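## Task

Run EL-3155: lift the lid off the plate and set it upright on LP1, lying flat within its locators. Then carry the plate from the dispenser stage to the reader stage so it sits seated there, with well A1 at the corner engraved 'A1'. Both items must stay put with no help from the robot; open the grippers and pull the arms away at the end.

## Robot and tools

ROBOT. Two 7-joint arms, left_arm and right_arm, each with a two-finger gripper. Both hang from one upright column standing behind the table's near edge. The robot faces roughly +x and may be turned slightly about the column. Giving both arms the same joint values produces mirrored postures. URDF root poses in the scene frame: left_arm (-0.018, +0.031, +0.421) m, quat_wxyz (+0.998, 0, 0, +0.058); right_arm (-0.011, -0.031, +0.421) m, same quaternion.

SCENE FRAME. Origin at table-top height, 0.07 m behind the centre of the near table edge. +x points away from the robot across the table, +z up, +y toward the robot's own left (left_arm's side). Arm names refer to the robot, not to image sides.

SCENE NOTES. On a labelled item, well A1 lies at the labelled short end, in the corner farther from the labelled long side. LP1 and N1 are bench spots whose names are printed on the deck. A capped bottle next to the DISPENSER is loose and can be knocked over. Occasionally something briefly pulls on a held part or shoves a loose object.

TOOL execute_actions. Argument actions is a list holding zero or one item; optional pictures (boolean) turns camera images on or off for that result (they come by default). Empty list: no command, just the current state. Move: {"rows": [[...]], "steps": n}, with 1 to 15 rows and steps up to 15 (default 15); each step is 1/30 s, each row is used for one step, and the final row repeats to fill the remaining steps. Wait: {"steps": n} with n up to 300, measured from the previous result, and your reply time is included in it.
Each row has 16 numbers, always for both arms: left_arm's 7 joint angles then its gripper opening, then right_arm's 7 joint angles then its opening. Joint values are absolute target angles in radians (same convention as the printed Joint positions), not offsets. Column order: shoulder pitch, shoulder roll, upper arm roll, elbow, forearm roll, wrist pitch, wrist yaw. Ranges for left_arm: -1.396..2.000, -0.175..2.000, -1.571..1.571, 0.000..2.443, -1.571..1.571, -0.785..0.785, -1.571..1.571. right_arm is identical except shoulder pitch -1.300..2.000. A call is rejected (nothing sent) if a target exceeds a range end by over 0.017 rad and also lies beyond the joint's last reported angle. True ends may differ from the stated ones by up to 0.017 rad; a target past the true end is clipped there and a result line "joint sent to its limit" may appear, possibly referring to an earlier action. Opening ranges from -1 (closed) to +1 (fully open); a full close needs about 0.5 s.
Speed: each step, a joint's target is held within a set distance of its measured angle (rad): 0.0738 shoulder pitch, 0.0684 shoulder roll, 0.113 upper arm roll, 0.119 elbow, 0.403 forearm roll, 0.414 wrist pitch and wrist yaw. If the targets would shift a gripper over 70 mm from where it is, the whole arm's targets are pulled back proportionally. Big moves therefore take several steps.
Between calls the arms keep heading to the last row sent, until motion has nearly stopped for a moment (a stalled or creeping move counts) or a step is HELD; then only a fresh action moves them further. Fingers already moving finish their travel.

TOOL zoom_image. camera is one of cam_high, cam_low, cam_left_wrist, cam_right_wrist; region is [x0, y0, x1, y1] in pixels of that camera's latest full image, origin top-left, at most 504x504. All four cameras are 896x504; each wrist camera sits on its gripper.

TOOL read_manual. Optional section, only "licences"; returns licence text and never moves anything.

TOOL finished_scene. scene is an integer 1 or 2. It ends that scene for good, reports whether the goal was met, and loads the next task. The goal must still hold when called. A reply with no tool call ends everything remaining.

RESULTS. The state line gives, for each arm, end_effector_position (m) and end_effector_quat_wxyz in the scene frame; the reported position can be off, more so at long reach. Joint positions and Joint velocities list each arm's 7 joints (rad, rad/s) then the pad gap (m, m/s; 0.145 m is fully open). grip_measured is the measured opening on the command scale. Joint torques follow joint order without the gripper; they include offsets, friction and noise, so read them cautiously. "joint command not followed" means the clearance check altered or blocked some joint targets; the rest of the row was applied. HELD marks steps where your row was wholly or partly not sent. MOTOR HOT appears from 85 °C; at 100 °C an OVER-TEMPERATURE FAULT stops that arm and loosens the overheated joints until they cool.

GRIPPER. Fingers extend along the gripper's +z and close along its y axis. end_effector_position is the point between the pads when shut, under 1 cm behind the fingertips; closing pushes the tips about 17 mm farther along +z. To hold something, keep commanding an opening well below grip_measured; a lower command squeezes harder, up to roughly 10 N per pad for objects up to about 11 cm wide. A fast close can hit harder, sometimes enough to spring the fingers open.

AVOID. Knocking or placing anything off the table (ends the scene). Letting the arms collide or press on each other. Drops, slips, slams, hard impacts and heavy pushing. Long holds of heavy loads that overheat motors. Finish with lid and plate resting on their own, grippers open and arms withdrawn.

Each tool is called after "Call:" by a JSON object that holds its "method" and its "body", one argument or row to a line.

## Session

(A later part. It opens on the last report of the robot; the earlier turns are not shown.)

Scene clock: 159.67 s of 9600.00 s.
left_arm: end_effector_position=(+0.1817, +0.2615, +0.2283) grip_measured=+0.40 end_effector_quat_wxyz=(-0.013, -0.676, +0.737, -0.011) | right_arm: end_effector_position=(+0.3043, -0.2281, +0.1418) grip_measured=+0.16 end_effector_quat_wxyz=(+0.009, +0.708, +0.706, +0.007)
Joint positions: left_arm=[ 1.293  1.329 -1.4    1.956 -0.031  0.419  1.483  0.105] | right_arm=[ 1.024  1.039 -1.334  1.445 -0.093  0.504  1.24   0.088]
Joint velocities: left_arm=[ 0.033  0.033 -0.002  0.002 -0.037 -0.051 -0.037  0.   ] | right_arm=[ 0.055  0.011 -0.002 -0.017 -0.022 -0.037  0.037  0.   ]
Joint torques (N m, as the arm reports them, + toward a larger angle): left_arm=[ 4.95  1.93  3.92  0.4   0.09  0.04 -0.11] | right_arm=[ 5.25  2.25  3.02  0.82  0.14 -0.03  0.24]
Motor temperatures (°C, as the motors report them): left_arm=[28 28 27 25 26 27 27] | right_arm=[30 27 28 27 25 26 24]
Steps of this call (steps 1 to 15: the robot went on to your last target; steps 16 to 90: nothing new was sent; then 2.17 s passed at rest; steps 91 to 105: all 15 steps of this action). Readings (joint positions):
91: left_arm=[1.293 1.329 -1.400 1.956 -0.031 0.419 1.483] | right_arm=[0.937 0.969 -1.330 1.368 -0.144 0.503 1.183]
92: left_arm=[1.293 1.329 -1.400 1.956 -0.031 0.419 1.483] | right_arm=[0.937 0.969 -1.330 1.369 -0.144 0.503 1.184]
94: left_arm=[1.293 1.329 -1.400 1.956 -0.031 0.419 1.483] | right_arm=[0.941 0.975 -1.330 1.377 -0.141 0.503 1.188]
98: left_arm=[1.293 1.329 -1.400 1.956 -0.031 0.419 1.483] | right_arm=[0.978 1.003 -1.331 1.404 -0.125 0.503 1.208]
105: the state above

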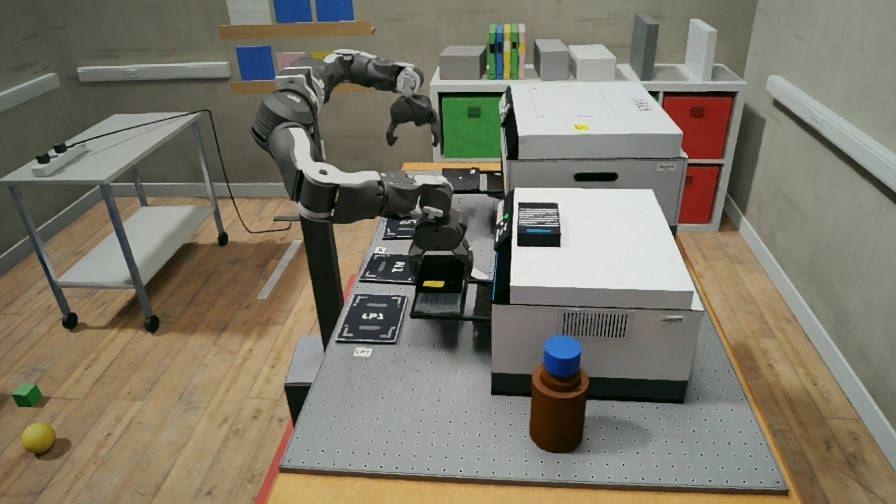

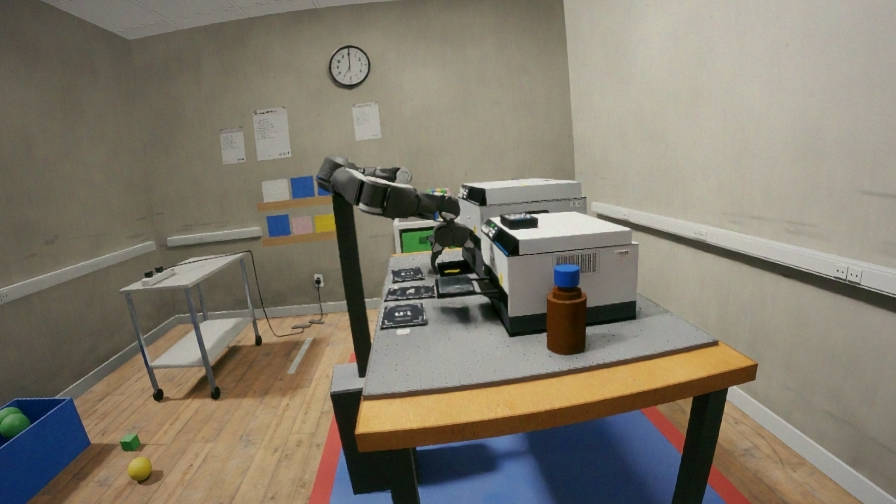

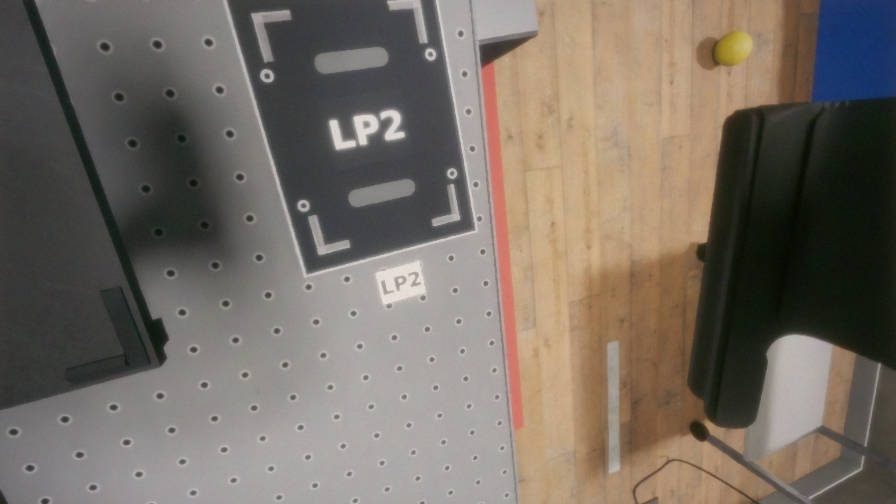

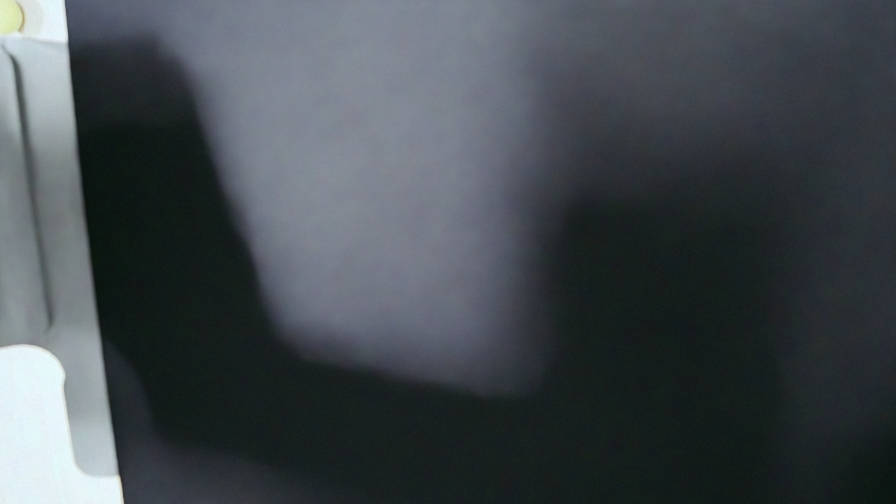

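Stable now.

Call:
{"method": "execute_actions", "body": {
  "actions": [
    {"rows":[[1.29,1.33,-1.405,1.955,-0.03,0.42,1.48,0.4,1.012,1.044,-1.325,1.456,-0.092,0.51,1.249,-0.6],[1.29,1.33,-1.405,1.955,-0.03,0.42,1.48,0.4,0.99,1.053,-1.305,1.473,-0.098,0.515,1.25,-0.6],[1.29,1.33,-1.405,1.955,-0.03,0.42,1.48,0.4,0.96,1.066,-1.277,1.498,-0.105,0.523,1.252,-0.6],[1.29,1.33,-1.405,1.955,-0.03,0.42,1.48,0.4,0.92,1.082,-1.241,1.53,-0.115,0.533,1.254,-0.6],[1.29,1.33,-1.405,1.955,-0.03,0.42,1.48,0.4,0.88,1.099,-1.204,1.562,-0.126,0.542,1.256,-0.6],[1.29,1.33,-1.405,1.955,-0.03,0.42,1.48,0.4,0.84,1.115,-1.167,1.595,-0.136,0.552,1.259,-0.6],[1.29,1.33,-1.405,1.955,-0.03,0.42,1.48,0.4,0.8,1.132,-1.13,1.627,-0.146,0.562,1.261,-0.6],[1.29,1.33,-1.405,1.955,-0.03,0.42,1.48,0.4,0.76,1.149,-1.094,1.66,-0.156,0.572,1.263,-0.6],[1.29,1.33,-1.405,1.955,-0.03,0.42,1.48,0.4,0.72,1.165,-1.057,1.692,-0.166,0.582,1.265,-0.6],[1.29,1.33,-1.405,1.955,-0.03,0.42,1.48,0.4,0.68,1.182,-1.02,1.724,-0.177,0.591,1.268,-0.6],[1.29,1.33,-1.405,1.955,-0.03,0.42,1.48,0.4,0.64,1.198,-0.984,1.757,-0.187,0.601,1.27,-0.6],[1.29,1.33,-1.405,1.955,-0.03,0.42,1.48,0.4,0.6,1.215,-0.947,1.789,-0.197,0.611,1.272,-0.6],[1.29,1.33,-1.405,1.955,-0.03,0.42,1.48,0.4,0.55,1.229,-0.912,1.81,-0.192,0.616,1.257,-0.6],[1.29,1.33,-1.405,1.955,-0.03,0.42,1.48,0.4,0.5,1.243,-0.877,1.832,-0.186,0.62,1.242,-0.6],[1.29,1.33,-1.405,1.955,-0.03,0.42,1.48,0.4,0.45,1.256,-0.842,1.853,-0.181,0.625,1.227,-0.6]]}
  ],
  "pictures": false
}}

Call:
{"method": "execute_actions", "body": {
  "actions": [
    {"rows":[[1.29,1.33,-1.405,1.955,-0.03,0.42,1.48,0.4,0.4,1.27,-0.807,1.874,-0.176,0.63,1.212,-0.6],[1.29,1.33,-1.405,1.955,-0.03,0.42,1.48,0.4,0.35,1.284,-0.772,1.896,-0.171,0.634,1.197,-0.6],[1.29,1.33,-1.405,1.955,-0.03,0.42,1.48,0.4,0.3,1.298,-0.736,1.917,-0.165,0.639,1.182,-0.6],[1.29,1.33,-1.405,1.955,-0.03,0.42,1.48,0.4,0.25,1.311,-0.701,1.938,-0.16,0.644,1.167,-0.6],[1.29,1.33,-1.405,1.955,-0.03,0.42,1.48,0.4,0.2,1.325,-0.666,1.96,-0.155,0.648,1.152,-0.6],[1.29,1.33,-1.405,1.955,-0.03,0.42,1.48,0.4,0.15,1.339,-0.631,1.981,-0.15,0.653,1.137,-0.6],[1.29,1.33,-1.405,1.955,-0.03,0.42,1.48,0.4,0.1,1.353,-0.596,2.002,-0.144,0.658,1.122,-0.6],[1.29,1.33,-1.405,1.955,-0.03,0.42,1.48,0.4,0.06,1.364,-0.568,2.019,-0.14,0.661,1.11,-0.6],[1.29,1.33,-1.405,1.955,-0.03,0.42,1.48,0.4,0.025,1.372,-0.544,2.034,-0.137,0.665,1.1,-0.6],[1.29,1.33,-1.405,1.955,-0.03,0.42,1.48,0.4,0,1.375,-0.526,2.043,-0.14,0.667,1.092,-0.6],[1.29,1.33,-1.405,1.955,-0.03,0.42,1.48,0.4,-0.01,1.361,-0.526,2.038,-0.153,0.667,1.09,-0.6],[1.29,1.33,-1.405,1.955,-0.03,0.42,1.48,0.4,-0.024,1.334,-0.526,2.028,-0.181,0.667,1.088,-0.6],[1.29,1.33,-1.405,1.955,-0.03,0.42,1.48,0.4,-0.04,1.304,-0.526,2.017,-0.212,0.667,1.086,-0.6],[1.29,1.33,-1.405,1.955,-0.03,0.42,1.48,0.4,-0.06,1.266,-0.527,2.003,-0.251,0.668,1.083,-0.6],[1.29,1.33,-1.405,1.955,-0.03,0.42,1.48,0.4,-0.08,1.228,-0.527,1.989,-0.29,0.668,1.08,-0.6]]}
  ],
  "pictures": false
}}

Call:
{"method": "execute_actions", "body": {
  "actions": [
    {"rows":[[1.29,1.33,-1.405,1.955,-0.03,0.42,1.48,0.4,-0.1,1.19,-0.527,1.975,-0.329,0.668,1.077,-0.6],[1.29,1.33,-1.405,1.955,-0.03,0.42,1.48,0.4,-0.12,1.152,-0.527,1.961,-0.367,0.668,1.073,-0.6],[1.29,1.33,-1.405,1.955,-0.03,0.42,1.48,0.4,-0.14,1.114,-0.527,1.947,-0.406,0.668,1.07,-0.6],[1.29,1.33,-1.405,1.955,-0.03,0.42,1.48,0.4,-0.16,1.076,-0.528,1.933,-0.445,0.669,1.067,-0.6],[1.29,1.33,-1.405,1.955,-0.03,0.42,1.48,0.4,-0.176,1.046,-0.528,1.922,-0.476,0.669,1.065,-0.6],[1.29,1.33,-1.405,1.955,-0.03,0.42,1.48,0.4,-0.19,1.02,-0.528,1.913,-0.503,0.669,1.063,-0.6],[1.29,1.33,-1.405,1.955,-0.03,0.42,1.48,0.4,-0.2,1.0,-0.528,1.905,-0.523,0.669,1.061,-0.6],[1.29,1.33,-1.405,1.955,-0.03,0.42,1.48,0.4,-0.2,0.987,-0.529,1.888,-0.531,0.659,1.055,-0.6],[1.29,1.33,-1.405,1.955,-0.03,0.42,1.48,0.4,-0.2,0.974,-0.53,1.872,-0.54,0.648,1.049,-0.6],[1.29,1.33,-1.405,1.955,-0.03,0.42,1.48,0.4,-0.2,0.961,-0.532,1.855,-0.548,0.638,1.043,-0.6],[1.29,1.33,-1.405,1.955,-0.03,0.42,1.48,0.4,-0.2,0.948,-0.533,1.839,-0.556,0.628,1.037,-0.6],[1.29,1.33,-1.405,1.955,-0.03,0.42,1.48,0.4,-0.2,0.937,-0.534,1.825,-0.563,0.619,1.032,-0.6],[1.29,1.33,-1.405,1.955,-0.03,0.42,1.48,0.4,-0.2,0.927,-0.535,1.812,-0.57,0.611,1.027,-0.6],[1.29,1.33,-1.405,1.955,-0.03,0.42,1.48,0.4,-0.2,0.919,-0.536,1.802,-0.575,0.605,1.024,-0.6],[1.29,1.33,-1.405,1.955,-0.03,0.42,1.48,0.4,-0.2,0.913,-0.536,1.795,-0.578,0.6,1.021,-0.6]]}
  ],
  "pictures": false
}}

Call:
{"method": "execute_actions", "body": {
  "actions": [
    {"steps":8}
  ]
}}

Call:
{"method": "zoom_image", "body": {
  "camera": "cam_high",
  "region": [320, 260, 430, 360]
}}

Call:
{"method": "zoom_image", "body": {
  "camera": "cam_low",
  "region": [365, 275, 445, 340]
}}

Scene clock: 173.67 s of 9600.00 s.
left_arm: end_effector_position=(+0.1817, +0.2615, +0.2283) grip_measured=+0.40 end_effector_quat_wxyz=(-0.013, -0.676, +0.737, -0.011) | right_arm: end_effector_position=(+0.2225, -0.2319, +0.1384) grip_measured=+0.16 end_effector_quat_wxyz=(-0.007, +0.708, +0.706, -0.000)
Joint positions: left_arm=[ 1.293  1.329 -1.4    1.956 -0.031  0.419  1.483  0.105] | right_arm=[ 0.45   1.253 -0.848  1.848 -0.185  0.615  1.245  0.088]
Joint velocities: left_arm=[-0.033 -0.033  0.007 -0.007  0.037 -0.022 -0.037 -0.   ] | right_arm=[-1.     0.429  0.388  0.452  0.095  0.154 -0.168  0.   ]
Joint torques (N m, as the arm reports them, + toward a larger angle): left_arm=[ 4.98  1.94  3.91  0.39  0.1   0.04 -0.1 ] | right_arm=[ 6.03  4.15  3.46  1.02  0.1   0.05 -0.28]
Motor temperatures (°C, as the motors report them): left_arm=[28 28 27 25 26 27 27] | right_arm=[30 27 28 27 25 26 24]
Steps of this call (steps 1 to 15: the robot went on to your last target; steps 16 to 90: nothing new was sent; then 10.50 s passed at rest; steps 91 to 105: all 15 steps of this action). Readings (joint positions):
91: left_arm=[1.293 1.329 -1.400 1.956 -0.031 0.419 1.483] | right_arm=[1.017 1.041 -1.328 1.451 -0.092 0.506 1.243]
92: left_arm=[1.293 1.329 -1.400 1.956 -0.031 0.419 1.483] | right_arm=[0.994 1.048 -1.308 1.468 -0.095 0.509 1.243]
94: left_arm=[1.293 1.329 -1.400 1.956 -0.031 0.419 1.483] | right_arm=[0.920 1.076 -1.248 1.525 -0.106 0.521 1.246]
98: left_arm=[1.293 1.329 -1.400 1.956 -0.031 0.419 1.483] | right_arm=[0.759 1.146 -1.101 1.654 -0.143 0.557 1.258]
105: the state above

Scene clock: 174.17 s of 9600.00 s.
left_arm: end_effector_position=(+0.1817, +0.2615, +0.2283) grip_measured=+0.40 end_effector_quat_wxyz=(-0.013, -0.676, +0.737, -0.011) | right_arm: end_effector_position=(+0.1699, -0.2205, +0.1068) grip_measured=+0.16 end_effector_quat_wxyz=(-0.016, +0.710, +0.704, +0.007)
Joint positions: left_arm=[ 1.293  1.329 -1.4    1.956 -0.031  0.419  1.483  0.105] | right_arm=[-0.079  1.227 -0.525  1.992 -0.249  0.665  1.087  0.088]
Joint velocities: left_arm=[-0.011  0.055 -0.002 -0.002 -0.037 -0.081 -0.022 -0.   ] | right_arm=[-0.582 -1.    -0.159 -0.403 -0.681  0.037 -0.022 -0.   ]
Joint torques (N m, as the arm reports them, + toward a larger angle): left_arm=[ 4.88  1.87  3.92  0.41  0.11  0.04 -0.1 ] | right_arm=[ 3.16  7.24  2.69  1.62  0.06 -0.01 -0.04]
Motor temperatures (°C, as the motors report them): left_arm=[28 28 27 25 26 27 27] | right_arm=[30 27 28 27 25 26 24]
Steps of this call (steps 1 to 15: all 15 steps of this action). Readings (joint positions):
1: left_arm=[1.293 1.329 -1.400 1.956 -0.031 0.419 1.483] | right_arm=[0.397 1.266 -0.816 1.868 -0.182 0.621 1.233]
2: left_arm=[1.293 1.329 -1.400 1.956 -0.031 0.419 1.483] | right_arm=[0.347 1.279 -0.782 1.891 -0.178 0.626 1.220]
4: left_arm=[1.293 1.329 -1.400 1.956 -0.031 0.419 1.483] | right_arm=[0.250 1.307 -0.707 1.934 -0.167 0.635 1.191]
8: left_arm=[1.293 1.329 -1.400 1.956 -0.031 0.419 1.483] | right_arm=[0.059 1.361 -0.576 2.016 -0.147 0.654 1.133]
15: the state above

Scene clock: 174.67 s of 9600.00 s.
left_arm: end_effector_position=(+0.1817, +0.2615, +0.2283) grip_measured=+0.40 end_effector_quat_wxyz=(-0.013, -0.676, +0.737, -0.011) | right_arm: end_effector_position=(+0.1512, -0.2077, +0.0352) grip_measured=+0.16 end_effector_quat_wxyz=(+0.002, +0.711, +0.703, +0.002)
Joint positions: left_arm=[ 1.293  1.329 -1.4    1.956 -0.031  0.419  1.483  0.105] | right_arm=[-0.201  0.913 -0.534  1.797 -0.571  0.61   1.031  0.088]
Joint velocities: left_arm=[ 0.033 -0.011 -0.012  0.002  0.007  0.022  0.022  0.   ] | right_arm=[ 0.033 -0.165 -0.002 -0.183 -0.198 -0.139 -0.139  0.   ]
Joint torques (N m, as the arm reports them, + toward a larger angle): left_arm=[ 4.91  1.92  3.94  0.38  0.09  0.04 -0.1 ] | right_arm=[ 1.86  3.76  1.64  2.24 -0.03 -0.23 -0.09]
Motor temperatures (°C, as the motors report them): left_arm=[28 28 27 25 26 27 27] | right_arm=[30 27 28 27 25 26 24]
Steps of this call (steps 1 to 15: all 15 steps of this action). Readings (joint positions):
1: left_arm=[1.293 1.329 -1.400 1.956 -0.031 0.419 1.483] | right_arm=[-0.100 1.189 -0.527 1.978 -0.285 0.665 1.085]
2: left_arm=[1.293 1.329 -1.400 1.956 -0.031 0.419 1.483] | right_arm=[-0.119 1.152 -0.528 1.964 -0.322 0.665 1.082]
4: left_arm=[1.293 1.329 -1.400 1.956 -0.031 0.419 1.483] | right_arm=[-0.158 1.078 -0.526 1.936 -0.400 0.666 1.074]
8: left_arm=[1.293 1.329 -1.400 1.956 -0.031 0.419 1.483] | right_arm=[-0.205 0.983 -0.531 1.895 -0.506 0.664 1.067]
15: the state above

Scene clock: 174.93 s of 9600.00 s.
left_arm: end_effector_position=(+0.1817, +0.2615, +0.2283) grip_measured=+0.40 end_effector_quat_wxyz=(-0.013, -0.676, +0.737, -0.011) | right_arm: end_effector_position=(+0.1521, -0.2079, +0.0348) grip_measured=+0.16 end_effector_quat_wxyz=(+0.004, +0.708, +0.706, +0.004)
Joint positions: left_arm=[ 1.293  1.329 -1.4    1.956 -0.031  0.419  1.483  0.105] | right_arm=[-0.201  0.912 -0.535  1.795 -0.576  0.603  1.026  0.088]
Joint velocities: left_arm=[-0.099 -0.033  0.007 -0.002 -0.022  0.007 -0.11   0.   ] | right_arm=[-0.033  0.055 -0.002  0.012 -0.051 -0.007 -0.007  0.   ]
Joint torques (N m, as the arm reports them, + toward a larger angle): left_arm=[ 4.95  1.87  3.91  0.41  0.12  0.04 -0.1 ] | right_arm=[ 1.91  4.04  1.74  2.19 -0.01 -0.18 -0.12]
Motor temperatures (°C, as the motors report them): left_arm=[28 28 27 25 26 27 27] | right_arm=[30 27 28 27 25 26 24]
Steps of this call (steps 1 to 8: the robot went on to your last target). Readings (joint positions):
1: left_arm=[1.293 1.329 -1.400 1.956 -0.031 0.419 1.483] | right_arm=[-0.201 0.912 -0.535 1.795 -0.573 0.607 1.029]
2: left_arm=[1.293 1.329 -1.400 1.956 -0.031 0.419 1.483] | right_arm=[-0.201 0.912 -0.535 1.795 -0.575 0.605 1.027]
4: left_arm=[1.293 1.329 -1.400 1.956 -0.031 0.419 1.483] | right_arm=[-0.201 0.912 -0.535 1.795 -0.576 0.604 1.026]
8: the state above

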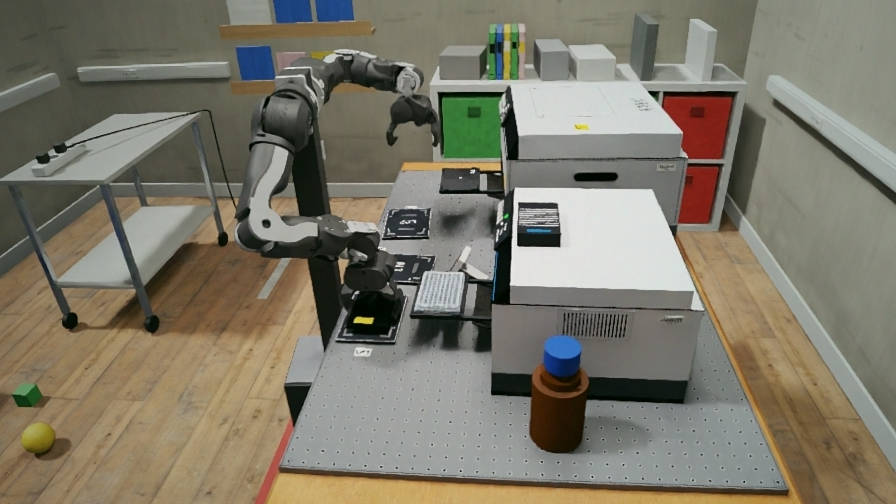

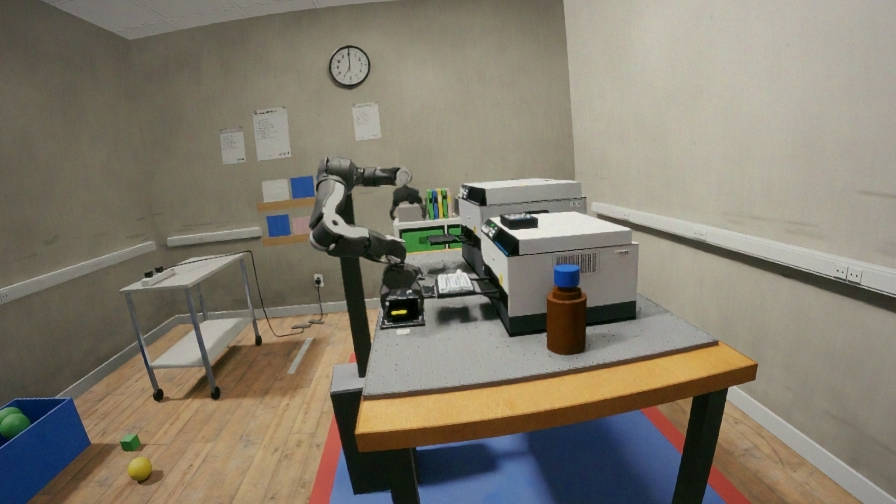

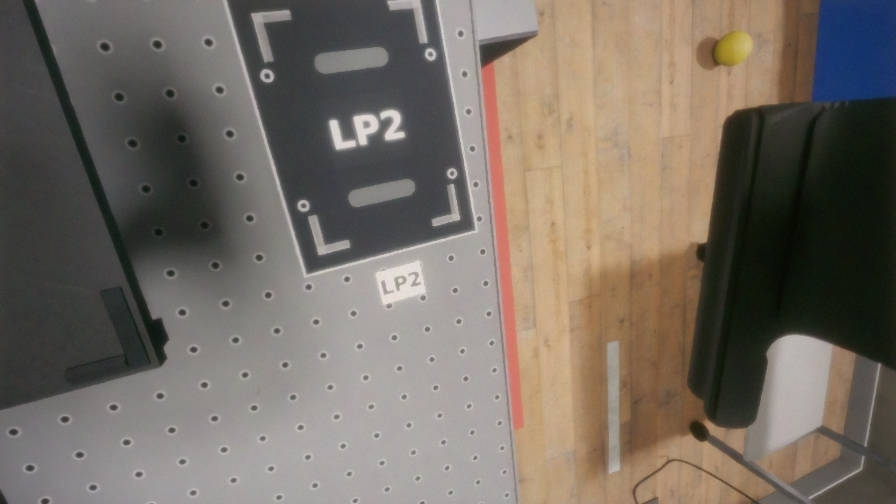

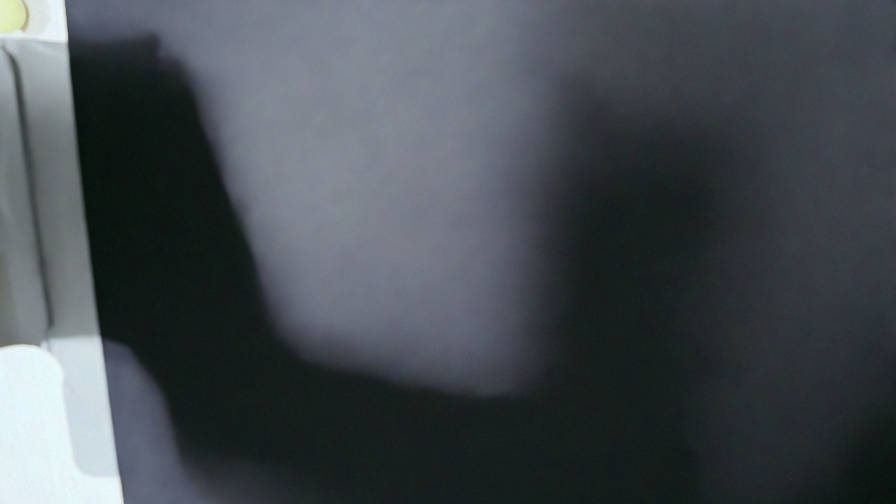

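Region (320, 260, 430, 360) of cam_high's 896x504 image, scaled by 4.582, with more detail than that image has; it fills the top 458 rows of this view, and the rest is white.

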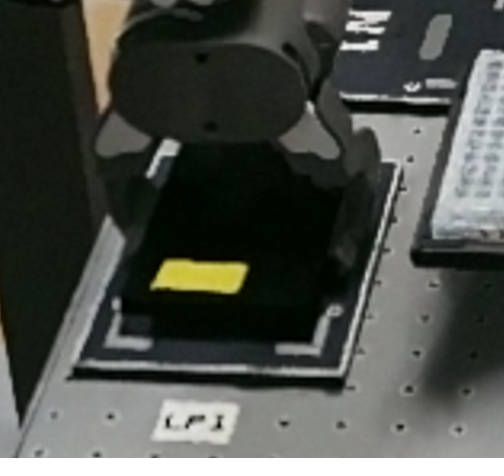

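Region (365, 275, 445, 340) of cam_low's 896x504 image, scaled by 6.300, with more detail than that image has; it fills the top 410 rows of this view, and the rest is white.

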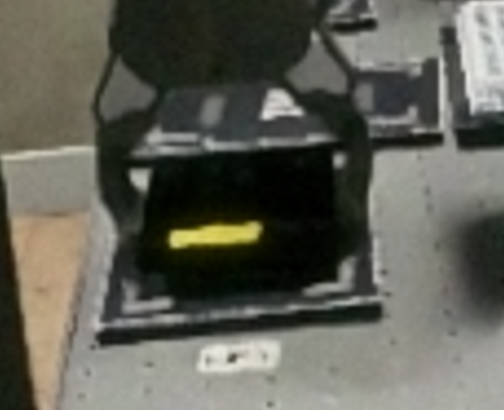

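Lower 9 mm.

Call:
{"method": "execute_actions", "body": {
  "actions": [
    {"rows":[[1.29,1.33,-1.405,1.955,-0.03,0.42,1.48,0.4,-0.2,0.909,-0.536,1.79,-0.58,0.597,1.019,-0.6],[1.29,1.33,-1.405,1.955,-0.03,0.42,1.48,0.4,-0.2,0.906,-0.537,1.785,-0.582,0.594,1.018,-0.6],[1.29,1.33,-1.405,1.955,-0.03,0.42,1.48,0.4,-0.2,0.902,-0.537,1.78,-0.585,0.592,1.016,-0.6],[1.29,1.33,-1.405,1.955,-0.03,0.42,1.48,0.4,-0.2,0.899,-0.537,1.775,-0.587,0.589,1.015,-0.6],[1.29,1.33,-1.405,1.955,-0.03,0.42,1.48,0.4,-0.2,0.895,-0.538,1.771,-0.589,0.586,1.013,-0.6],[1.29,1.33,-1.405,1.955,-0.03,0.42,1.48,0.4,-0.2,0.892,-0.538,1.766,-0.591,0.583,1.011,-0.6],[1.29,1.33,-1.405,1.955,-0.03,0.42,1.48,0.4,-0.2,0.888,-0.538,1.761,-0.593,0.581,1.01,-0.6],[1.29,1.33,-1.405,1.955,-0.03,0.42,1.48,0.4,-0.2,0.885,-0.539,1.756,-0.596,0.578,1.008,-0.6],[1.29,1.33,-1.405,1.955,-0.03,0.42,1.48,0.4,-0.2,0.881,-0.539,1.752,-0.598,0.575,1.007,-0.6]]}
  ]
}}

Call:
{"method": "zoom_image", "body": {
  "camera": "cam_high",
  "region": [320, 260, 430, 360]
}}

Call:
{"method": "zoom_image", "body": {
  "camera": "cam_low",
  "region": [365, 275, 445, 340]
}}

Scene clock: 178.30 s of 9600.00 s.
left_arm: end_effector_position=(+0.1817, +0.2615, +0.2283) grip_measured=+0.40 end_effector_quat_wxyz=(-0.013, -0.676, +0.737, -0.011) | right_arm: end_effector_position=(+0.1517, -0.2082, +0.0259) grip_measured=+0.16 end_effector_quat_wxyz=(+0.004, +0.707, +0.707, +0.003)
Joint positions: left_arm=[ 1.293  1.329 -1.4    1.956 -0.031  0.419  1.483  0.105] | right_arm=[-0.201  0.881 -0.537  1.752 -0.596  0.578  1.013  0.088]
Joint velocities: left_arm=[ 0.033 -0.033 -0.012 -0.012  0.037  0.022 -0.037  0.   ] | right_arm=[-0.033 -0.055 -0.012  0.007  0.022 -0.022 -0.066  0.   ]
Joint torques (N m, as the arm reports them, + toward a larger angle): left_arm=[ 4.91  1.88  3.91  0.39  0.11  0.05 -0.1 ] | right_arm=[ 1.63  3.54  1.57  1.91 -0.03 -0.2  -0.11]
Motor temperatures (°C, as the motors report them): left_arm=[28 28 27 25 26 27 27] | right_arm=[30 28 28 28 25 26 24]
Steps of this call (steps 1 to 15: the robot went on to your last target; steps 16 to 86: nothing new was sent; steps 87 to 101: all 15 steps of this action). Readings (joint positions):
87: left_arm=[1.293 1.329 -1.400 1.956 -0.031 0.419 1.483] | right_arm=[-0.201 0.911 -0.535 1.793 -0.577 0.602 1.026]
88: left_arm=[1.293 1.329 -1.400 1.956 -0.031 0.419 1.483] | right_arm=[-0.201 0.908 -0.535 1.788 -0.578 0.599 1.024]
90: left_arm=[1.293 1.329 -1.400 1.956 -0.031 0.419 1.483] | right_arm=[-0.201 0.900 -0.535 1.777 -0.583 0.595 1.022]
94: left_arm=[1.293 1.329 -1.400 1.956 -0.031 0.419 1.483] | right_arm=[-0.201 0.886 -0.536 1.759 -0.591 0.584 1.015]
101: the state above

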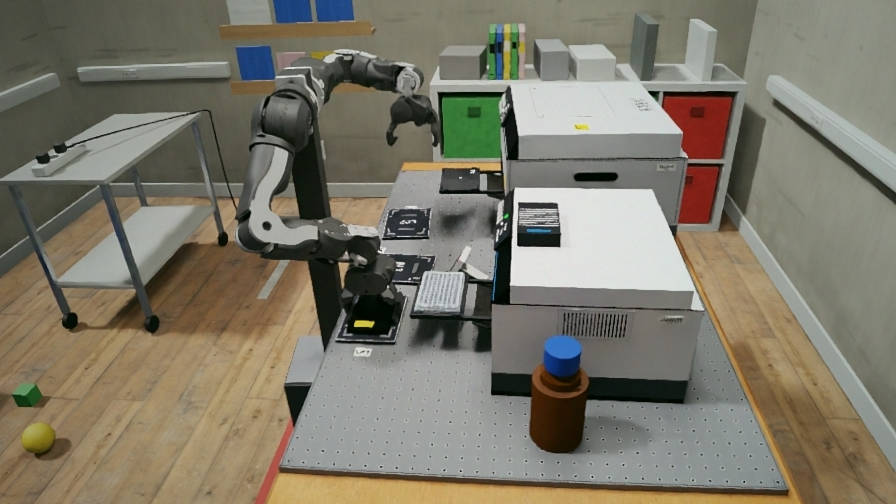

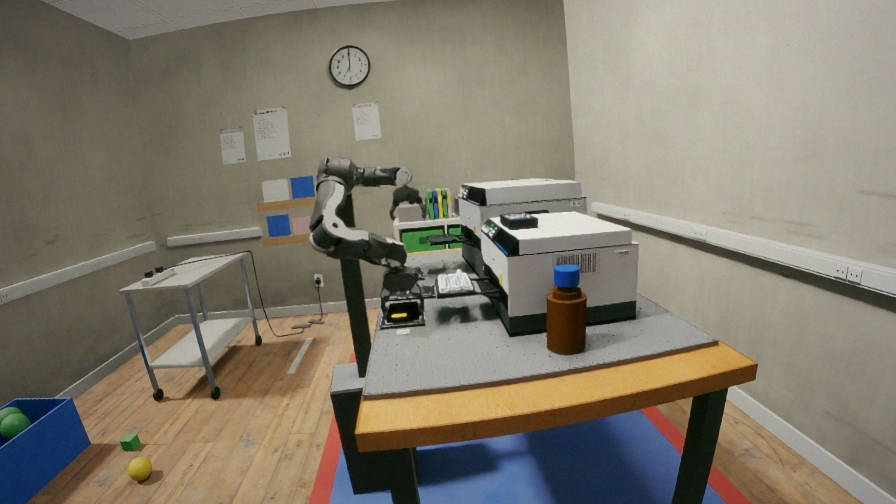

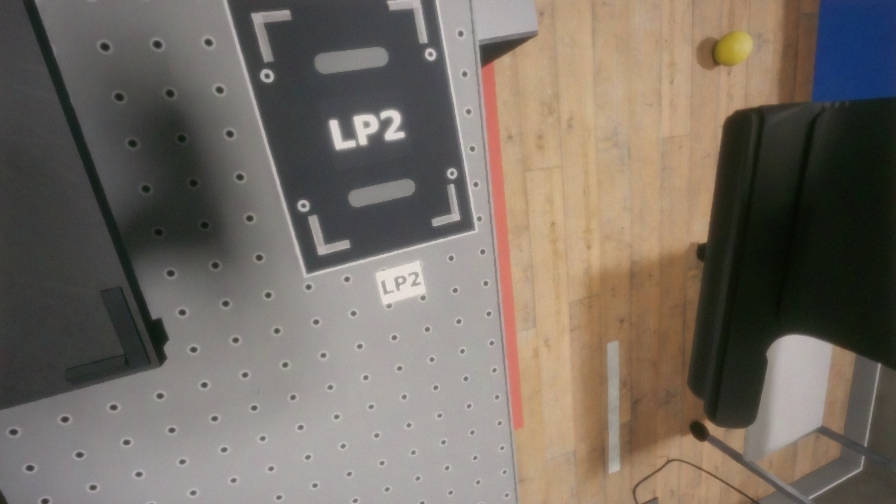

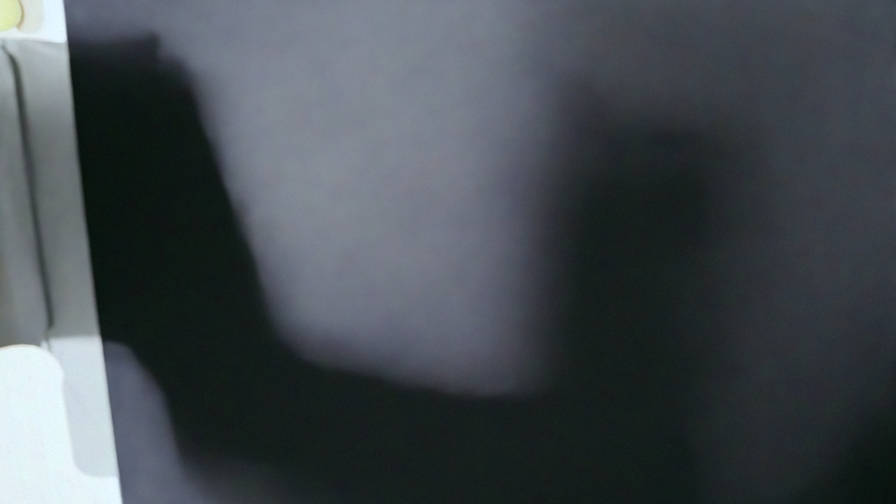

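Region (320, 260, 430, 360) of cam_high's 896x504 image, scaled by 4.582, with more detail than that image has; it fills the top 458 rows of this view, and the rest is white.

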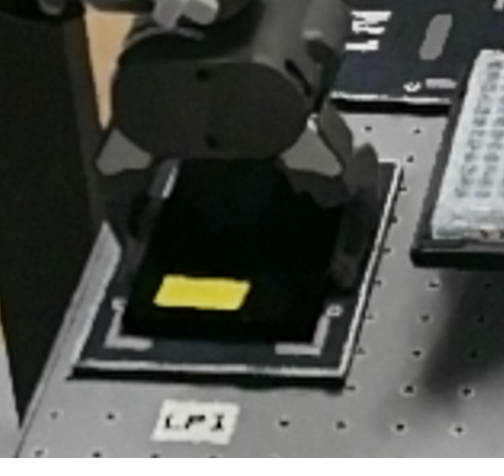

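Region (365, 275, 445, 340) of cam_low's 896x504 image, scaled by 6.300, with more detail than that image has; it fills the top 410 rows of this view, and the rest is white.

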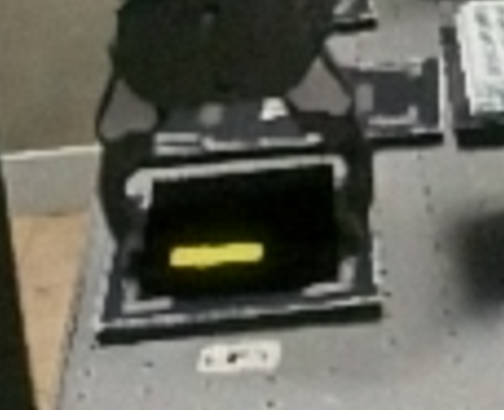

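Call:
{"method": "execute_actions", "body": {
  "actions": []
}}

Call:
{"method": "execute_actions", "body": {
  "actions": [
    {"rows":[[1.29,1.33,-1.405,1.955,-0.03,0.42,1.48,0.4,-0.2,0.874,-0.5396,1.7426,-0.602,0.57,1.004,-0.6]],"steps":12}
  ]
}}

Scene clock: 187.43 s of 9600.00 s.
left_arm: end_effector_position=(+0.1817, +0.2615, +0.2283) grip_measured=+0.40 end_effector_quat_wxyz=(-0.013, -0.676, +0.737, -0.011) | right_arm: end_effector_position=(+0.1517, -0.2082, +0.0259) grip_measured=+0.16 end_effector_quat_wxyz=(+0.004, +0.707, +0.707, +0.003)
Joint positions: left_arm=[ 1.293  1.329 -1.4    1.956 -0.031  0.419  1.483  0.105] | right_arm=[-0.201  0.881 -0.537  1.752 -0.596  0.578  1.013  0.088]
Joint velocities: left_arm=[-0.011 -0.077 -0.007 -0.002  0.037  0.081  0.051 -0.   ] | right_arm=[-0.077  0.011 -0.012 -0.002 -0.051  0.022  0.051  0.   ]
Joint torques (N m, as the arm reports them, + toward a larger angle): left_arm=[ 4.93  1.88  3.94  0.38  0.11  0.04 -0.09] | right_arm=[ 1.74  3.64  1.51  2.13  0.02 -0.16 -0.12]
Motor temperatures (°C, as the motors report them): left_arm=[28 28 27 25 26 27 27] | right_arm=[29 28 28 28 25 26 24]
Steps of this call (steps 1 to 15: the robot went on to your last target; steps 16 to 90: nothing new was sent; then 6.13 s passed at rest). Readings (joint positions):
1: left_arm=[1.293 1.329 -1.400 1.956 -0.031 0.419 1.483] | right_arm=[-0.201 0.881 -0.537 1.752 -0.596 0.578 1.013]
2: left_arm=[1.293 1.329 -1.400 1.956 -0.031 0.419 1.483] | right_arm=[-0.201 0.881 -0.537 1.752 -0.596 0.578 1.013]
4: left_arm=[1.293 1.329 -1.400 1.956 -0.031 0.419 1.483] | right_arm=[-0.201 0.881 -0.537 1.752 -0.596 0.578 1.013]
8: left_arm=[1.293 1.329 -1.400 1.956 -0.031 0.419 1.483] | right_arm=[-0.201 0.881 -0.537 1.752 -0.596 0.578 1.013]
90: the state above
All arms were judged still, so your last target was given up. Only a new action makes them travel on or press farther. Fingers that are still opening or closing keep moving.

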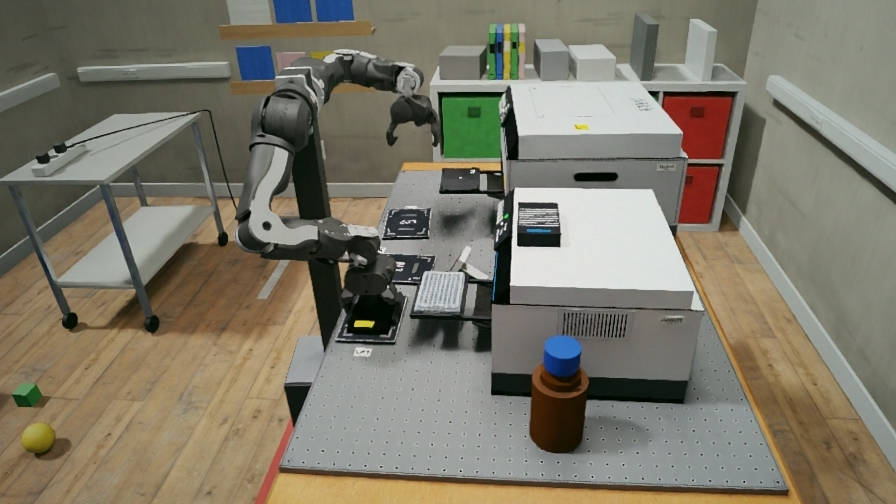

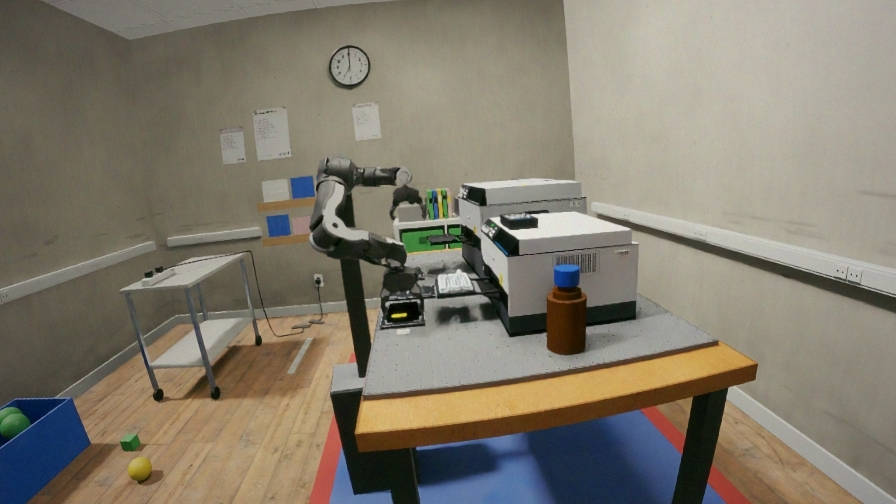

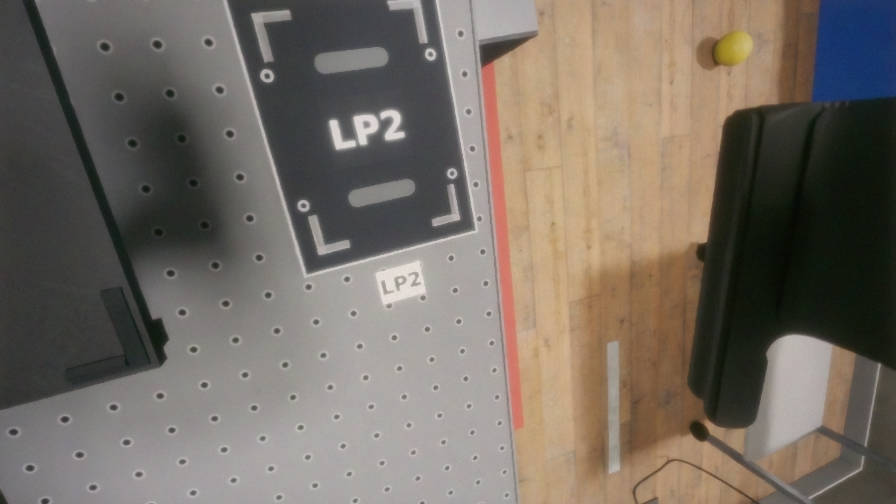

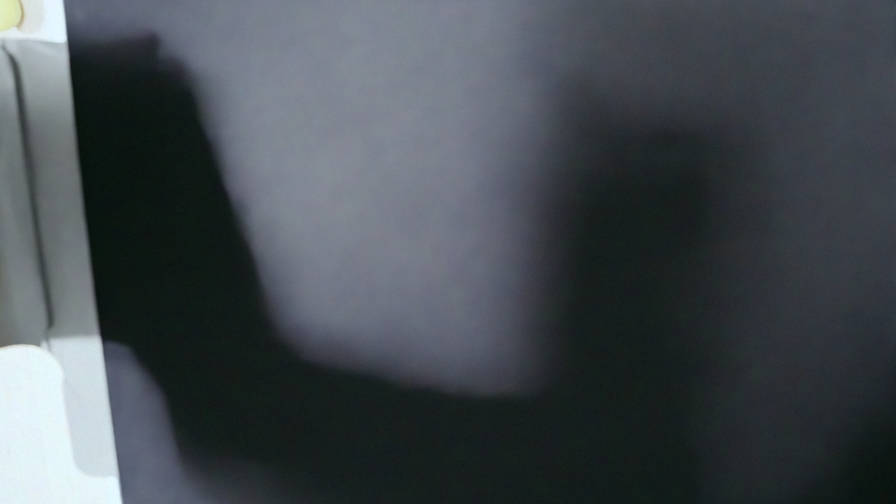

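Scene clock: 187.83 s of 9600.00 s.
left_arm: end_effector_position=(+0.1817, +0.2615, +0.2283) grip_measured=+0.40 end_effector_quat_wxyz=(-0.013, -0.676, +0.737, -0.011) | right_arm: end_effector_position=(+0.1519, -0.2081, +0.0250) grip_measured=+0.17 end_effector_quat_wxyz=(+0.004, +0.707, +0.707, +0.003)
Joint positions: left_arm=[ 1.293  1.329 -1.4    1.956 -0.031  0.419  1.483  0.105] | right_arm=[-0.199  0.877 -0.537  1.747 -0.599  0.575  1.014  0.088]
Joint velocities: left_arm=[-0.033  0.033 -0.002 -0.007 -0.037 -0.051  0.037 -0.   ] | right_arm=[ 0.099 -0.077 -0.002 -0.002  0.007 -0.037  0.022 -0.   ]
Joint torques (N m, as the arm reports them, + toward a larger angle): left_arm=[ 4.97  1.86  3.97  0.4   0.12  0.04 -0.11] | right_arm=[ 1.34  2.75  1.3   1.44 -0.03 -0.2  -0.3 ]
Motor temperatures (°C, as the motors report them): left_arm=[28 28 27 25 26 27 27] | right_arm=[29 28 28 28 25 26 24]
Steps of this call (steps 1 to 12: all 12 steps of this action). Readings (joint positions):
1: left_arm=[1.293 1.329 -1.400 1.956 -0.031 0.419 1.483] | right_arm=[-0.200 0.878 -0.537 1.747 -0.598 0.576 1.012]
2: left_arm=[1.293 1.329 -1.400 1.956 -0.031 0.419 1.483] | right_arm=[-0.199 0.877 -0.537 1.747 -0.598 0.575 1.014]
4: left_arm=[1.293 1.329 -1.400 1.956 -0.031 0.419 1.483] | right_arm=[-0.199 0.877 -0.537 1.747 -0.599 0.575 1.014]
8: left_arm=[1.293 1.329 -1.400 1.956 -0.031 0.419 1.483] | right_arm=[-0.199 0.877 -0.537 1.747 -0.599 0.575 1.014]
12: the state above

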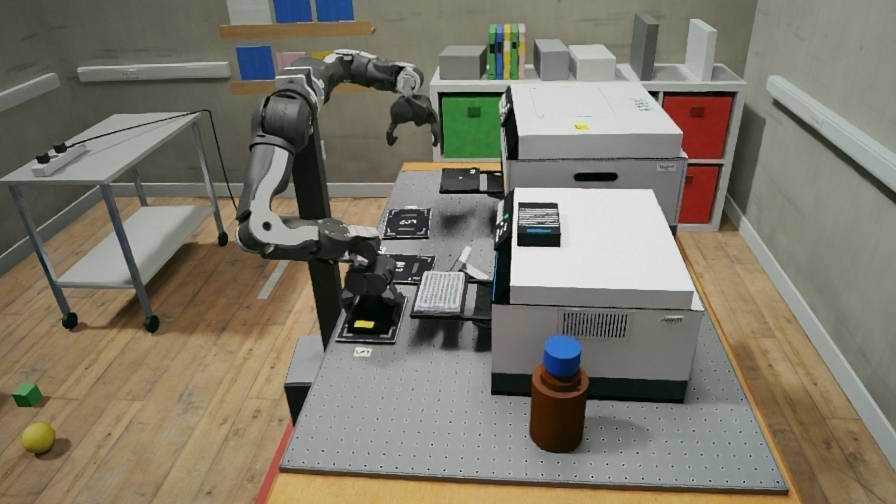

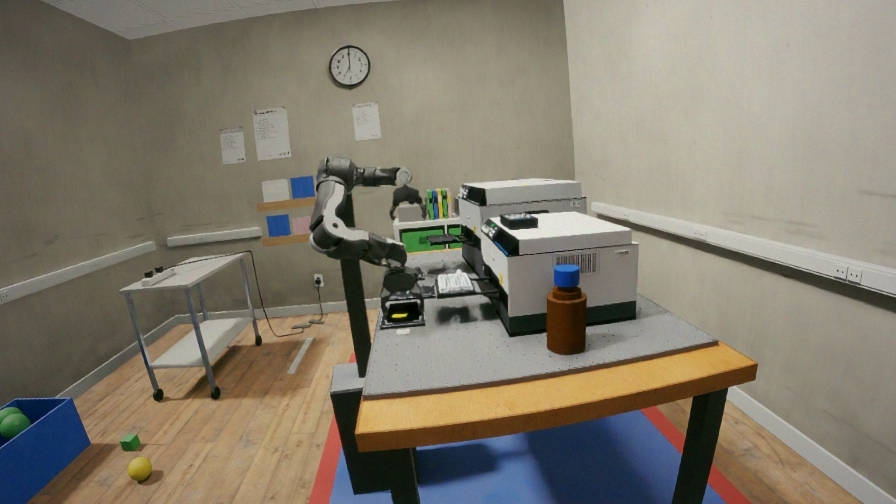

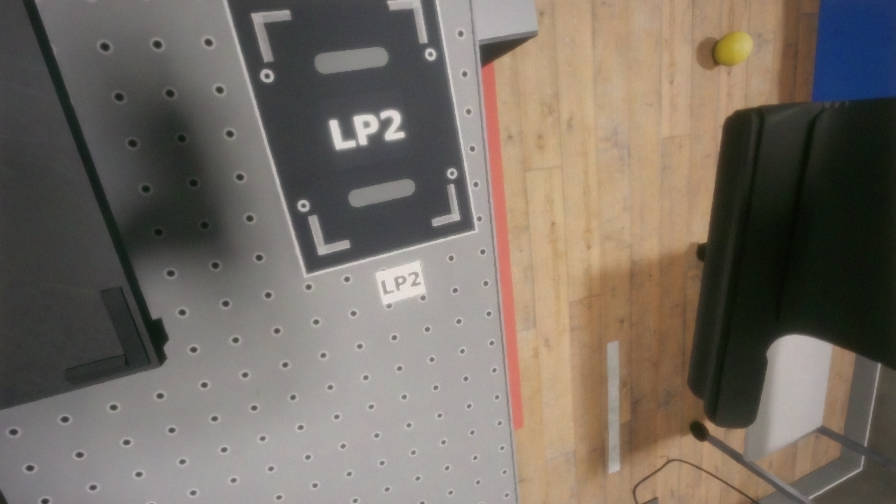

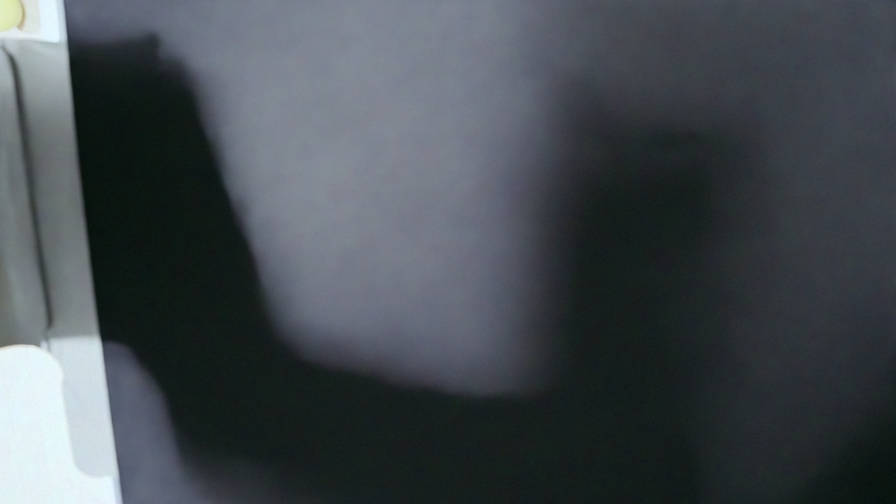

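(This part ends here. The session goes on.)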